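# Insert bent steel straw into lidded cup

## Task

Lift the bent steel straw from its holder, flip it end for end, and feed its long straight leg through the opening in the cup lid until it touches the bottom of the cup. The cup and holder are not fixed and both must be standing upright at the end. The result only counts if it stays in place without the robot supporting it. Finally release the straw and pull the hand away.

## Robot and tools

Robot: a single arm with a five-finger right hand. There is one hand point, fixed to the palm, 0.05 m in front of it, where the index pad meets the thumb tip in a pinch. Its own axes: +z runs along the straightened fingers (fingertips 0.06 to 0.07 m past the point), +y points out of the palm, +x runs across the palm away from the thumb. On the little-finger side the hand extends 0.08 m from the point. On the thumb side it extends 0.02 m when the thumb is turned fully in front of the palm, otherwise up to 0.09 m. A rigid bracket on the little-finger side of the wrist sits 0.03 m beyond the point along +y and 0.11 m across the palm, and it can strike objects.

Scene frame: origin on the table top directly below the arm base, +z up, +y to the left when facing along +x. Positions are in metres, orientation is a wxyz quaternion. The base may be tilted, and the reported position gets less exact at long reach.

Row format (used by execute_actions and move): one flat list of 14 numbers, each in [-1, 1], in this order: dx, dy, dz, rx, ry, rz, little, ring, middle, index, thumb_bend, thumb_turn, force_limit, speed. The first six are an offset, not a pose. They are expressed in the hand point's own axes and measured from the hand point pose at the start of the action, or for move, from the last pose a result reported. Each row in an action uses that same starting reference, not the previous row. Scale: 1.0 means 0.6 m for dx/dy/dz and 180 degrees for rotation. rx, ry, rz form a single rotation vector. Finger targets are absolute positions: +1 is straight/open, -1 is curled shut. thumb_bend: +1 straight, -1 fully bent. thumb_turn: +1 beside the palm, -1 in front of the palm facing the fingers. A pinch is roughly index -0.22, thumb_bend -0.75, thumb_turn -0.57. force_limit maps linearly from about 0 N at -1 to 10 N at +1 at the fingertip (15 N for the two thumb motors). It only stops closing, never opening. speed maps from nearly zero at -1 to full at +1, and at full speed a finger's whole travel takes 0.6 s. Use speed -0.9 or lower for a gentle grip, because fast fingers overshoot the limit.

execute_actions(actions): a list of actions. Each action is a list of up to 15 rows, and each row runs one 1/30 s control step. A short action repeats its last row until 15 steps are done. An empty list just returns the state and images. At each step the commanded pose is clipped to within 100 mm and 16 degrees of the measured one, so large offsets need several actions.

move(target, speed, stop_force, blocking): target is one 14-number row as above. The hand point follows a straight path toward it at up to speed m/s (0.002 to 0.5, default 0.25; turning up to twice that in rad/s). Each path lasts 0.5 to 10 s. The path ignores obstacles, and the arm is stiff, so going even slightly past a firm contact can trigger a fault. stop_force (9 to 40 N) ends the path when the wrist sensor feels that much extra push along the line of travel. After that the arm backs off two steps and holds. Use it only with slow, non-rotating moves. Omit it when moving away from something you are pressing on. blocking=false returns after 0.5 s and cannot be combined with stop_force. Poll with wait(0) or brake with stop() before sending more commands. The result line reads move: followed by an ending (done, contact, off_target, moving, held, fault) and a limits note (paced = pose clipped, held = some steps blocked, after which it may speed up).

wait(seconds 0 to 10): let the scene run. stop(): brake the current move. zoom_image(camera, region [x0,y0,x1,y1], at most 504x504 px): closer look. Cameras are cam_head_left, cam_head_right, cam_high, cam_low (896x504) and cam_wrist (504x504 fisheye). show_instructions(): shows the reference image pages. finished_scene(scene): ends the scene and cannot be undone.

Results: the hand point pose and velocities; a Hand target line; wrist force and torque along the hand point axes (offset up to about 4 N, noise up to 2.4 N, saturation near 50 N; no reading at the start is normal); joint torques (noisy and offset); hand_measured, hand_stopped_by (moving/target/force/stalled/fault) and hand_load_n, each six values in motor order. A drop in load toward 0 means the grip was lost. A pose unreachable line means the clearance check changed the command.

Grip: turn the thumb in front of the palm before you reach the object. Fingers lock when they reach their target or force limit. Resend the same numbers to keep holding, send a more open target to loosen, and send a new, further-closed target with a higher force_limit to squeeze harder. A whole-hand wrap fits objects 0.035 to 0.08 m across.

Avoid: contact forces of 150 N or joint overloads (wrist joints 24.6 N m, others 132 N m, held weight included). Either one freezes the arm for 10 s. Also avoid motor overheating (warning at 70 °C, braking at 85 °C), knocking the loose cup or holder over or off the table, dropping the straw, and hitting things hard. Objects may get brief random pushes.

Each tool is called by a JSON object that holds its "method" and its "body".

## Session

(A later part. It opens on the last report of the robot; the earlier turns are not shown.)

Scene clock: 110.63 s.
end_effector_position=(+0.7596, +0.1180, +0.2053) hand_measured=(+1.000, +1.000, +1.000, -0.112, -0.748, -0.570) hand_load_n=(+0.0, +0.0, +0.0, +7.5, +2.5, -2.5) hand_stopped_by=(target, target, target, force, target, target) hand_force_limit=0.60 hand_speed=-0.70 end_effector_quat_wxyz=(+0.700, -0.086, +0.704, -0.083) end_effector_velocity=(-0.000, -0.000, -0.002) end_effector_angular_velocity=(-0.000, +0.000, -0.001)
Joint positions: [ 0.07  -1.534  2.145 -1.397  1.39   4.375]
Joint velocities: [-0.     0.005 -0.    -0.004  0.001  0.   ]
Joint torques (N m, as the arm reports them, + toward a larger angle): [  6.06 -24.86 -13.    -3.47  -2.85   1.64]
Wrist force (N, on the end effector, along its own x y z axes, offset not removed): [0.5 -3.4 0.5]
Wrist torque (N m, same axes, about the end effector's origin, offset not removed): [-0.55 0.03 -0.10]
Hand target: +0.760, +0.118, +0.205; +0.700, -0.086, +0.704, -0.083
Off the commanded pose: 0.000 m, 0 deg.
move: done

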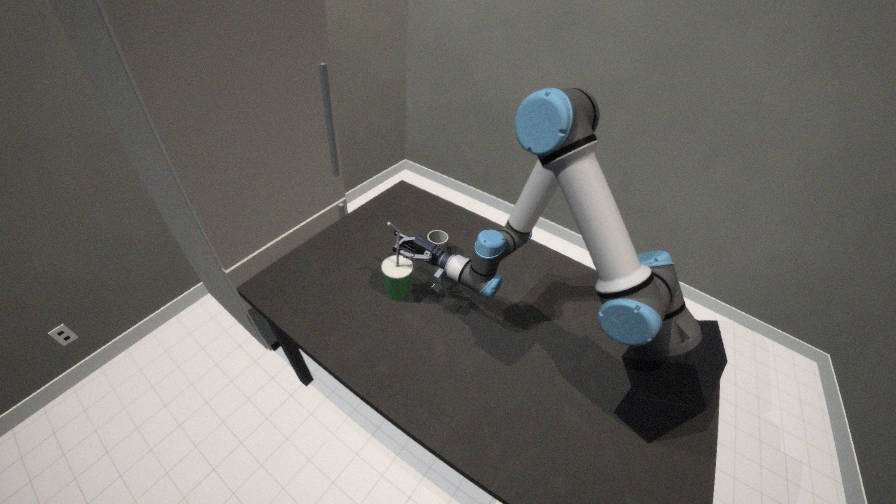

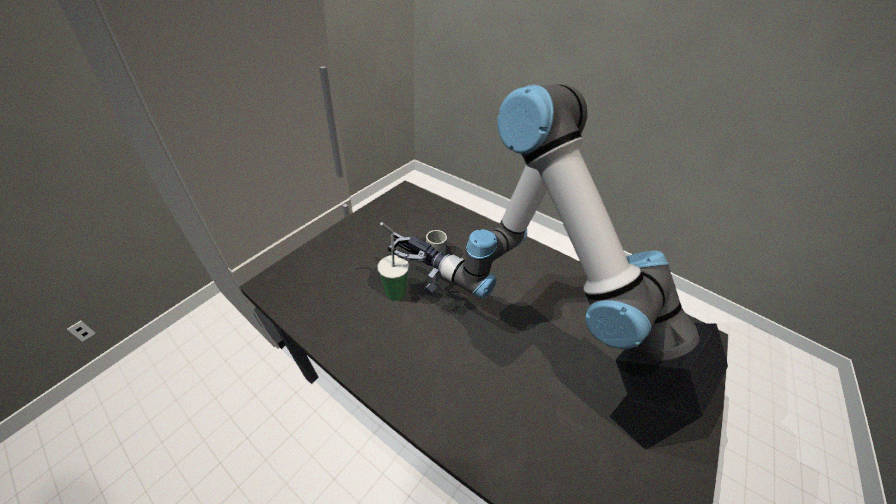

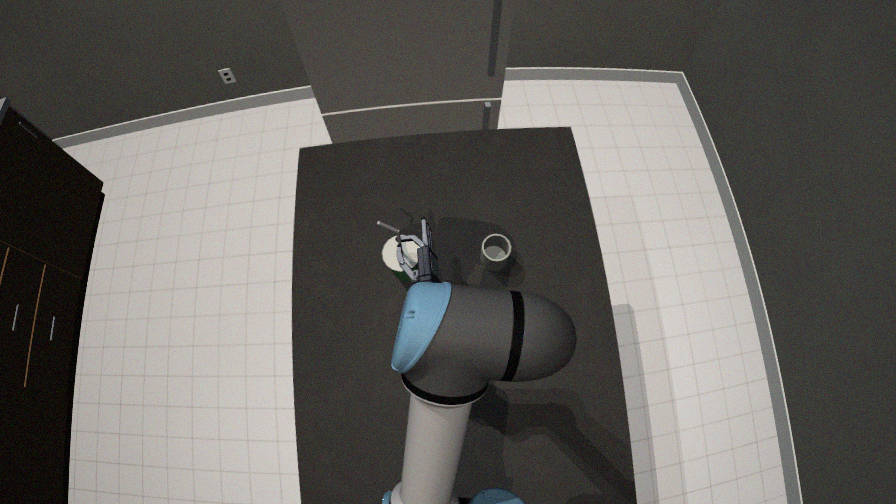

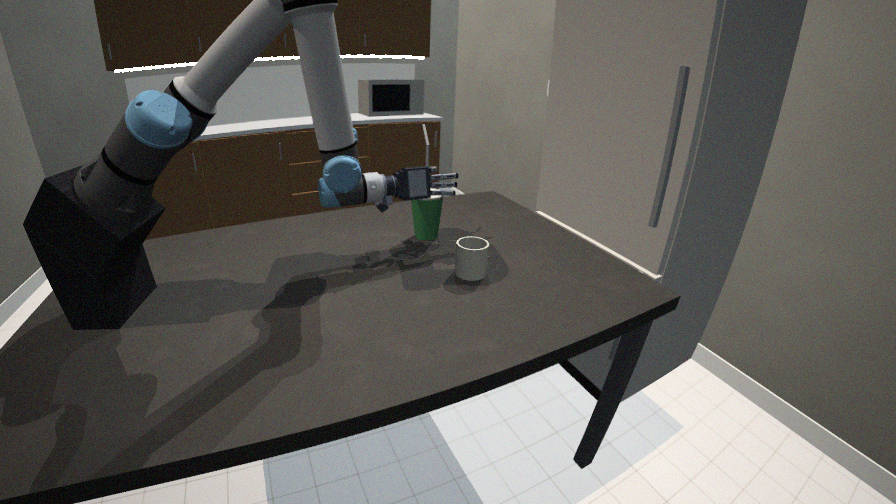

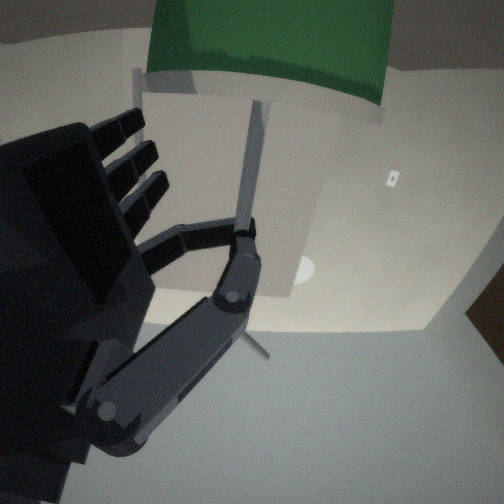

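{"method": "move", "body": {"target": [0.057,0.014,0,0,0,0,1,1,1,-0.4,-0.75,-0.57,0.6,-0.7], "speed": 0.02, "stop_force": 10}}

{"method": "move", "body": {"target": [0,0,0,0,0,0,1,1,1,0.1,-0.75,-0.57,0.6,-0.8]}}

{"method": "move", "body": {"target": [0,0,0,0,0,0,1,1,1,1,-0.75,-0.57,0.6,0.3]}}

{"method": "zoom_image", "body": {"camera": "cam_head_left", "region": [360,210,450,290]}}

Scene clock: 116.73 s.
end_effector_position=(+0.7594, +0.1181, +0.1703) hand_measured=(+1.000, +1.000, +1.000, -0.112, -0.748, -0.570) hand_load_n=(+0.0, +0.0, +0.0, +7.5, +2.5, -2.5) hand_stopped_by=(target, target, target, force, target, target) hand_force_limit=0.60 hand_speed=-0.70 end_effector_quat_wxyz=(+0.700, -0.086, +0.704, -0.083) end_effector_velocity=(-0.000, +0.000, -0.003) end_effector_angular_velocity=(+0.000, +0.003, +0.000)
Joint positions: [ 0.062 -1.44   2.119 -1.465  1.385  4.38 ]
Joint velocities: [-0.001  0.007 -0.002 -0.003 -0.     0.   ]
Joint torques (N m, as the arm reports them, + toward a larger angle): [  6.56 -25.14 -12.15  -3.38  -2.82   1.56]
Wrist force (N, on the end effector, along its own x y z axes, offset not removed): [0.3 -3.6 -2.1]
Wrist torque (N m, same axes, about the end effector's origin, offset not removed): [-0.27 -0.04 -0.20]
Hand target: +0.759, +0.118, +0.170; +0.700, -0.086, +0.704, -0.083
Off the commanded pose: 0.000 m, 0 deg.
move: done

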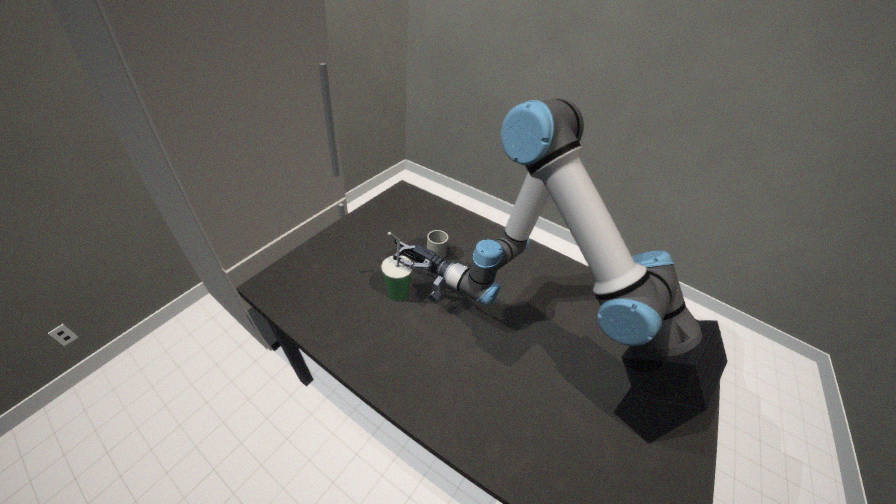

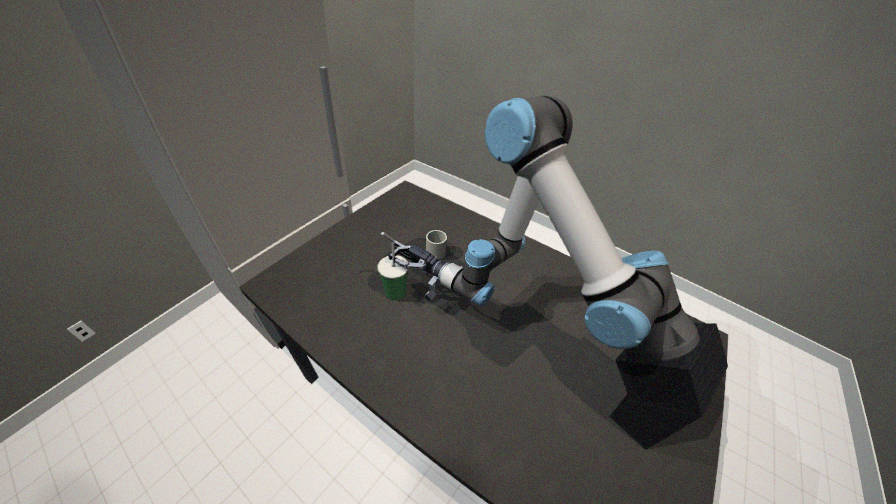

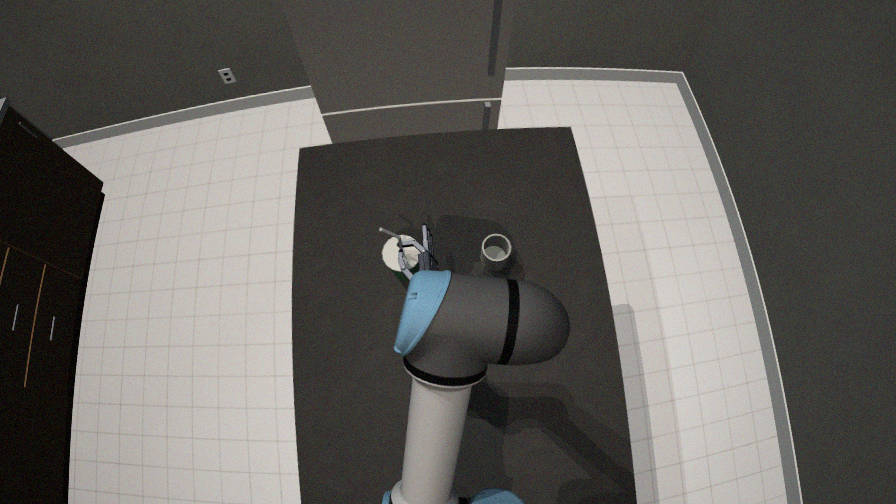

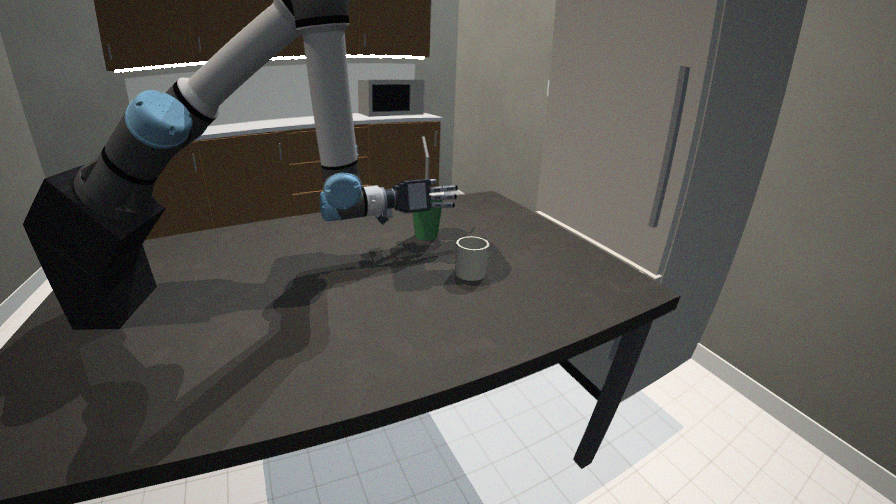

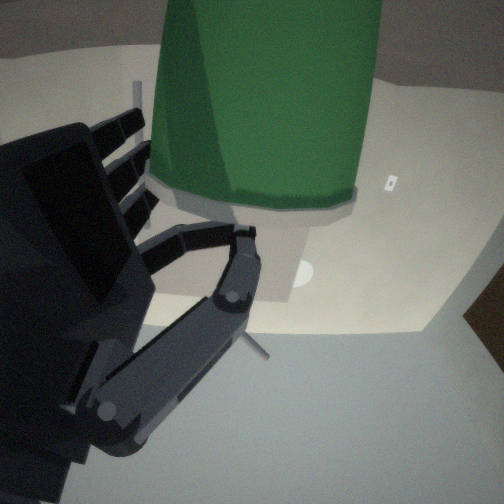

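Scene clock: 117.63 s.
end_effector_position=(+0.7594, +0.1181, +0.1703) hand_measured=(+1.000, +1.000, +1.000, +0.100, -0.750, -0.570) hand_load_n=(+0.0, +0.0, +0.0, +0.0, +0.0, +0.0) hand_stopped_by=(target, target, target, target, target, target) hand_force_limit=0.60 hand_speed=-0.80 end_effector_quat_wxyz=(+0.700, -0.086, +0.704, -0.083) end_effector_velocity=(+0.000, -0.000, -0.000) end_effector_angular_velocity=(-0.000, -0.000, -0.001)
Joint positions: [ 0.062 -1.44   2.118 -1.465  1.385  4.38 ]
Joint velocities: [-0.     0.001 -0.    -0.002  0.001 -0.   ]
Joint torques (N m, as the arm reports them, + toward a larger angle): [  9.88 -54.46   1.15   0.07  -2.12   1.11]
Wrist force (N, on the end effector, along its own x y z axes, offset not removed): [-1.5 -2.9 -0.8]
Wrist torque (N m, same axes, about the end effector's origin, offset not removed): [-0.61 0.32 -0.18]
Hand target: +0.759, +0.118, +0.170; +0.700, -0.086, +0.704, -0.083
Off the commanded pose: 0.000 m, 0 deg.
move: done

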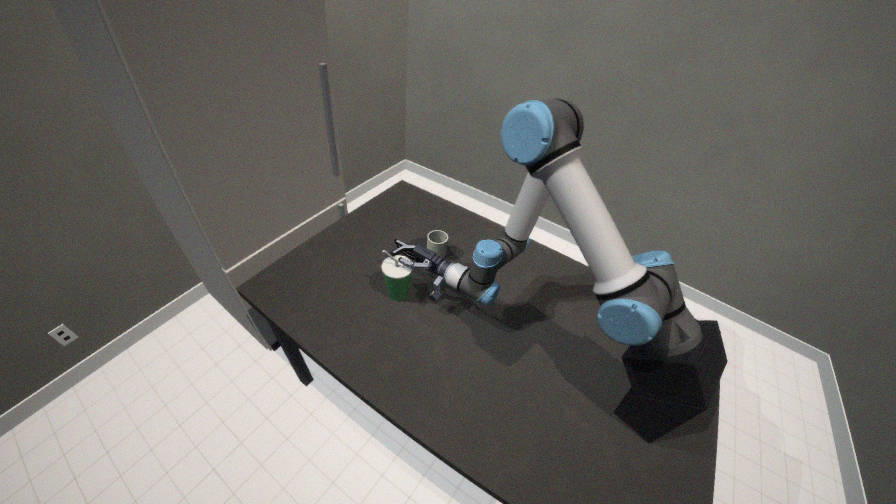

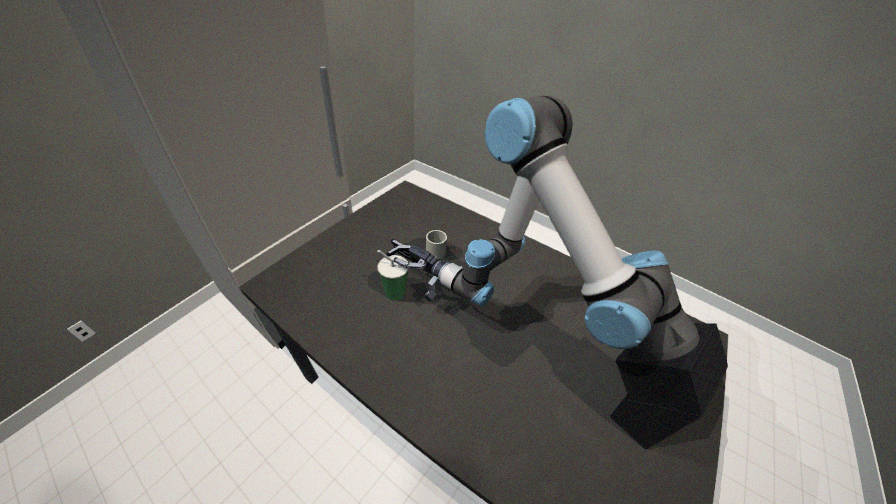

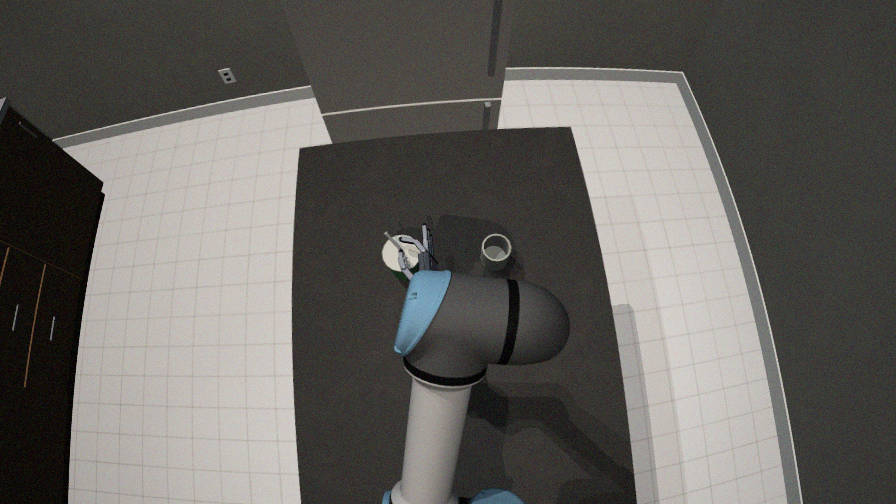

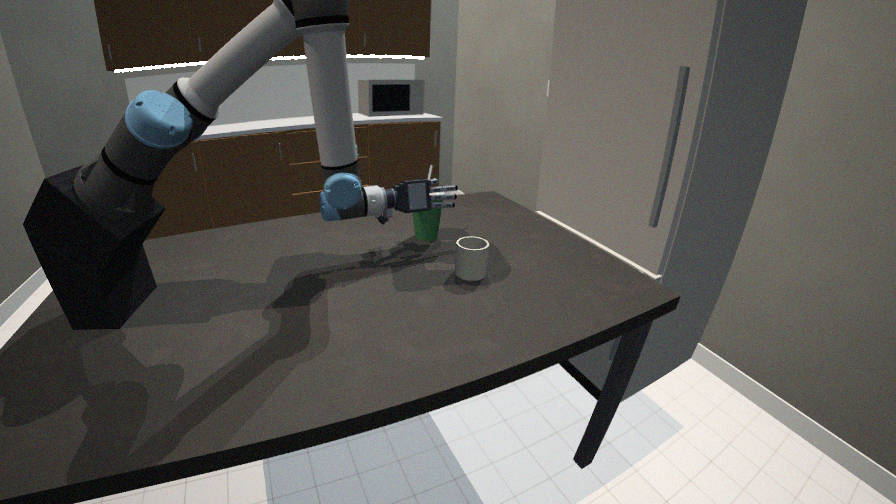

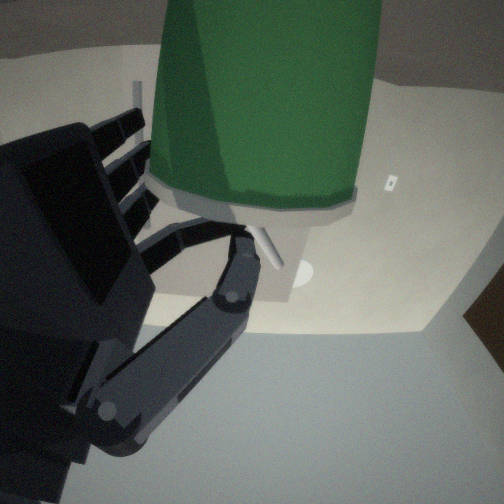

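Scene clock: 118.33 s.
end_effector_position=(+0.7594, +0.1181, +0.1703) hand_measured=(+1.000, +1.000, +1.000, +1.000, -0.750, -0.570) hand_load_n=(+0.0, +0.0, +0.0, +0.0, +0.0, +0.0) hand_stopped_by=(target, target, target, target, target, target) hand_force_limit=0.60 hand_speed=0.30 end_effector_quat_wxyz=(+0.700, -0.086, +0.704, -0.083) end_effector_velocity=(+0.000, -0.000, -0.001) end_effector_angular_velocity=(-0.000, +0.000, -0.002)
Joint positions: [ 0.062 -1.44   2.118 -1.465  1.385  4.38 ]
Joint velocities: [ 0.     0.002 -0.001 -0.001  0.002 -0.   ]
Joint torques (N m, as the arm reports them, + toward a larger angle): [ 10.48 -53.86   1.02   0.07  -1.95   0.95]
Wrist force (N, on the end effector, along its own x y z axes, offset not removed): [4.0 -4.5 -0.6]
Wrist torque (N m, same axes, about the end effector's origin, offset not removed): [-0.67 -0.56 -0.03]
Hand target: +0.759, +0.118, +0.170; +0.700, -0.086, +0.704, -0.083
Off the commanded pose: 0.000 m, 0 deg.
move: done

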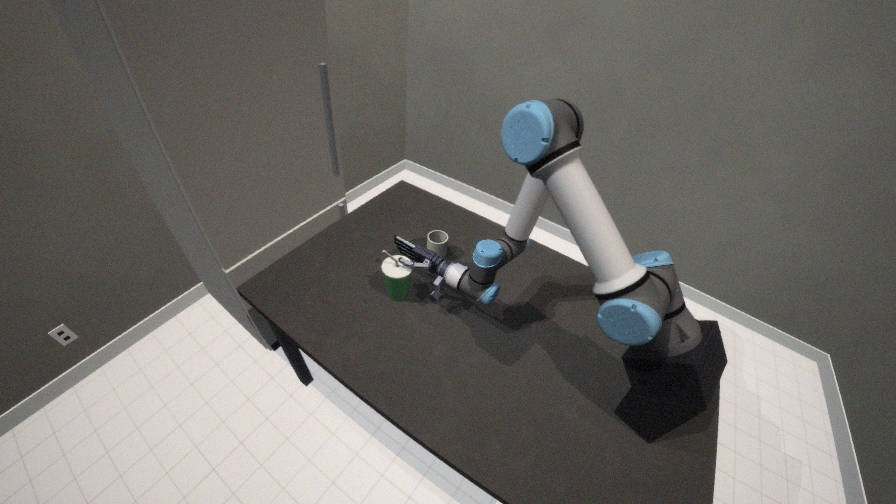

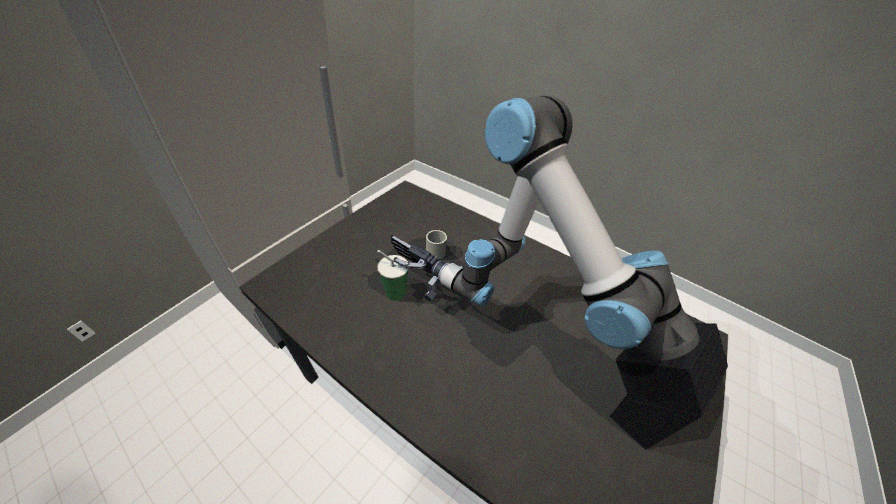

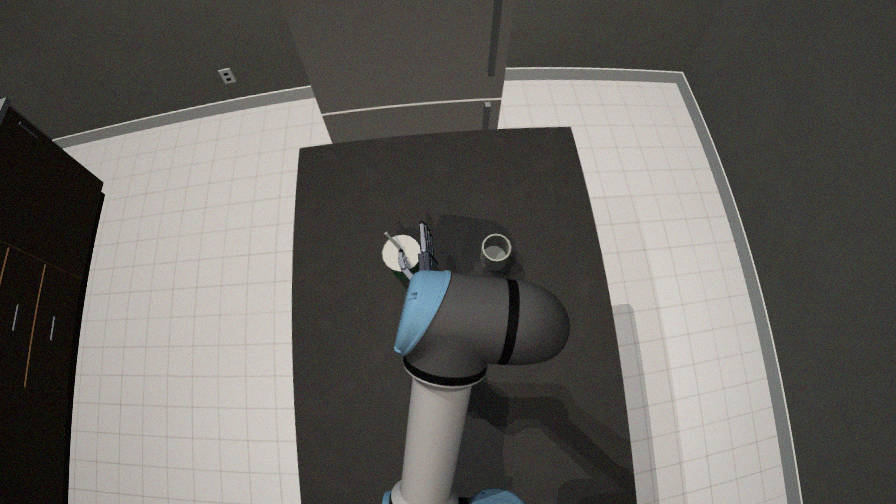

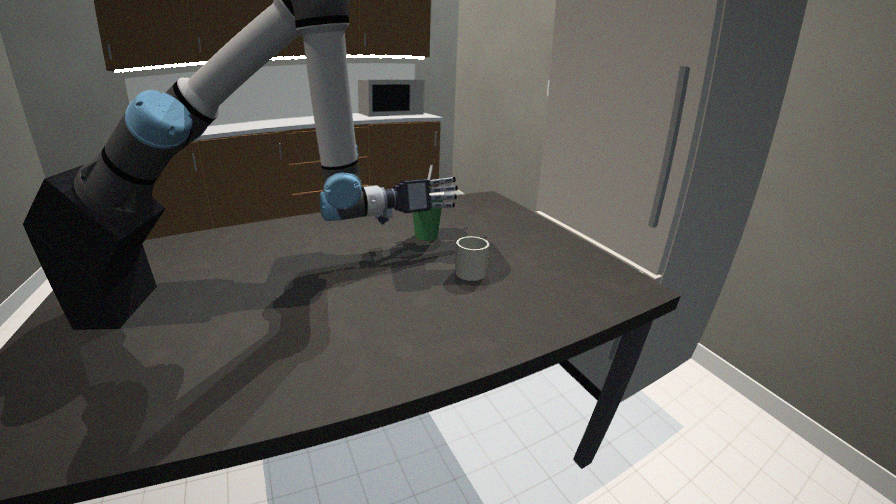

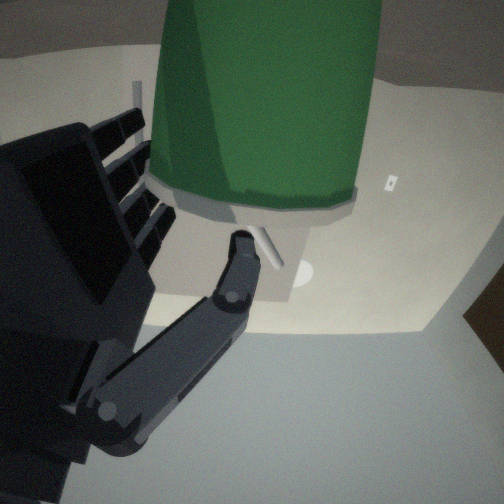

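Region (360, 210, 450, 290) of cam_head_left's 896x504 image, scaled by 5.600, with more detail than that image has.

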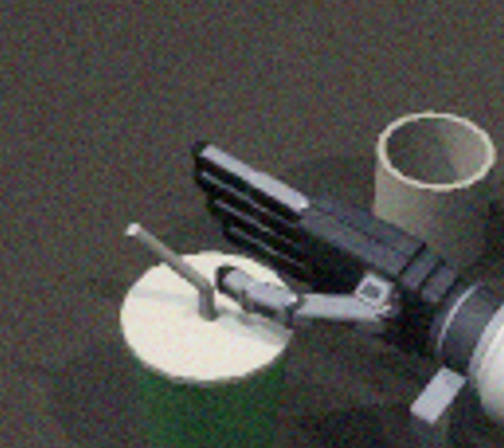

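{"method": "move", "body": {"target": [-0.03,-0.03,-0.22,0,0,0,1,1,1,1,-0.75,-0.57,0.6,0.3], "speed": 0.12}}

{"method": "finished_scene", "body": {"scene": 2}}

Scene clock: 123.17 s.
end_effector_position=(+0.6278, +0.1044, +0.1928) hand_measured=(+1.000, +1.000, +1.000, +1.000, -0.750, -0.570) hand_load_n=(+0.0, +0.0, +0.0, +0.0, +0.0, +0.0) hand_stopped_by=(target, target, target, target, target, target) hand_force_limit=0.60 hand_speed=0.30 end_effector_quat_wxyz=(+0.700, -0.086, +0.704, -0.083) end_effector_velocity=(-0.002, -0.000, +0.000) end_effector_angular_velocity=(+0.000, -0.001, +0.001)
Joint positions: [-0.049 -1.523  2.498 -1.78   1.307  4.462]
Joint velocities: [-0.003  0.001  0.005 -0.007 -0.003  0.002]
Joint torques (N m, as the arm reports them, + toward a larger angle): [  3.77 -45.82  12.92  -3.47  -2.56   1.57]
Wrist force (N, on the end effector, along its own x y z axes, offset not removed): [2.1 0.7 -0.4]
Wrist torque (N m, same axes, about the end effector's origin, offset not removed): [0.31 -0.33 0.19]
Hand target: +0.628, +0.104, +0.193; +0.700, -0.086, +0.704, -0.083
Off the commanded pose: 0.000 m, 0 deg.
move: done

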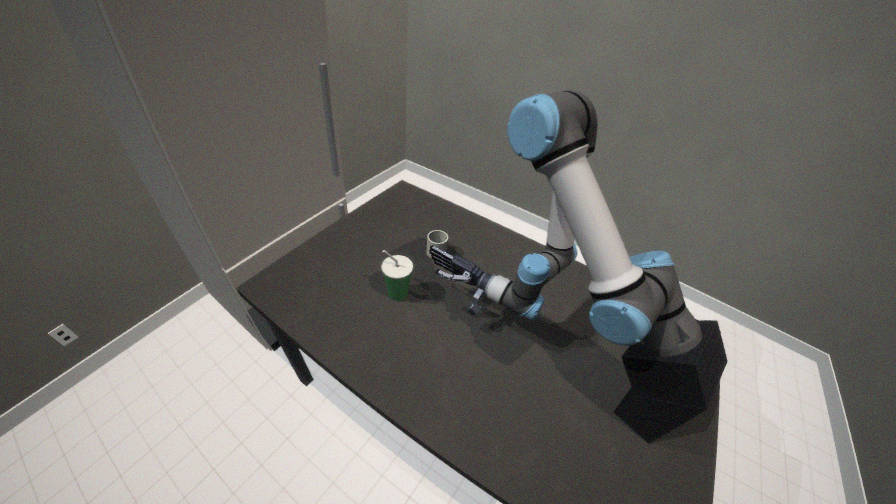

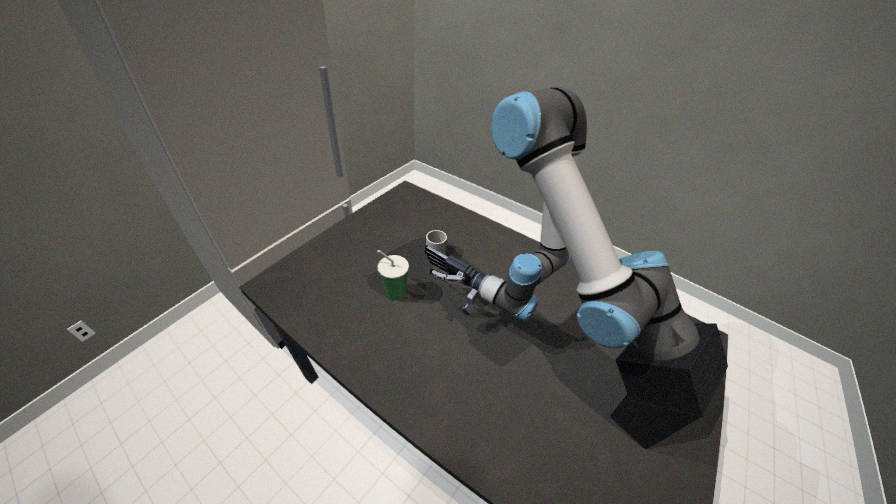

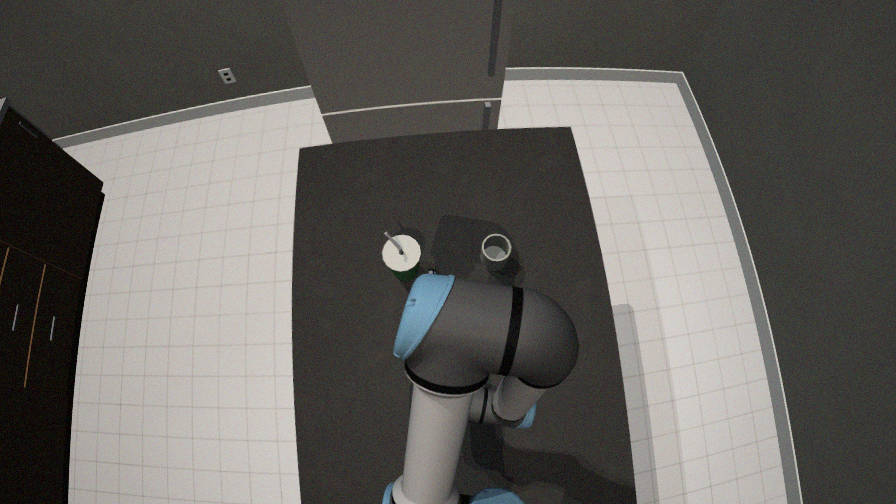

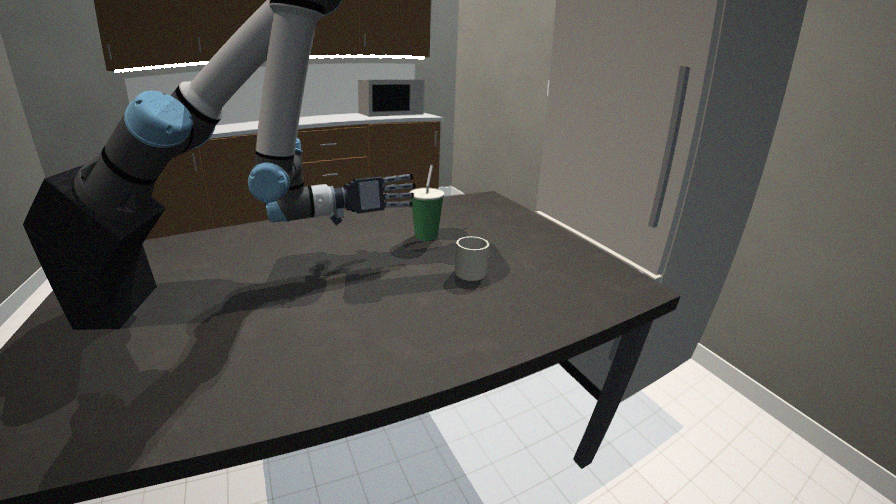

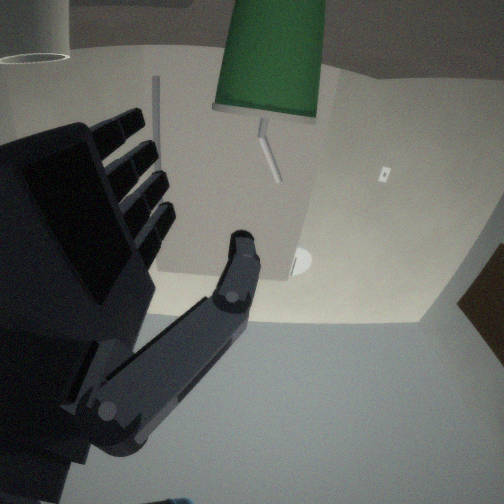

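The scene is finished: the task was done.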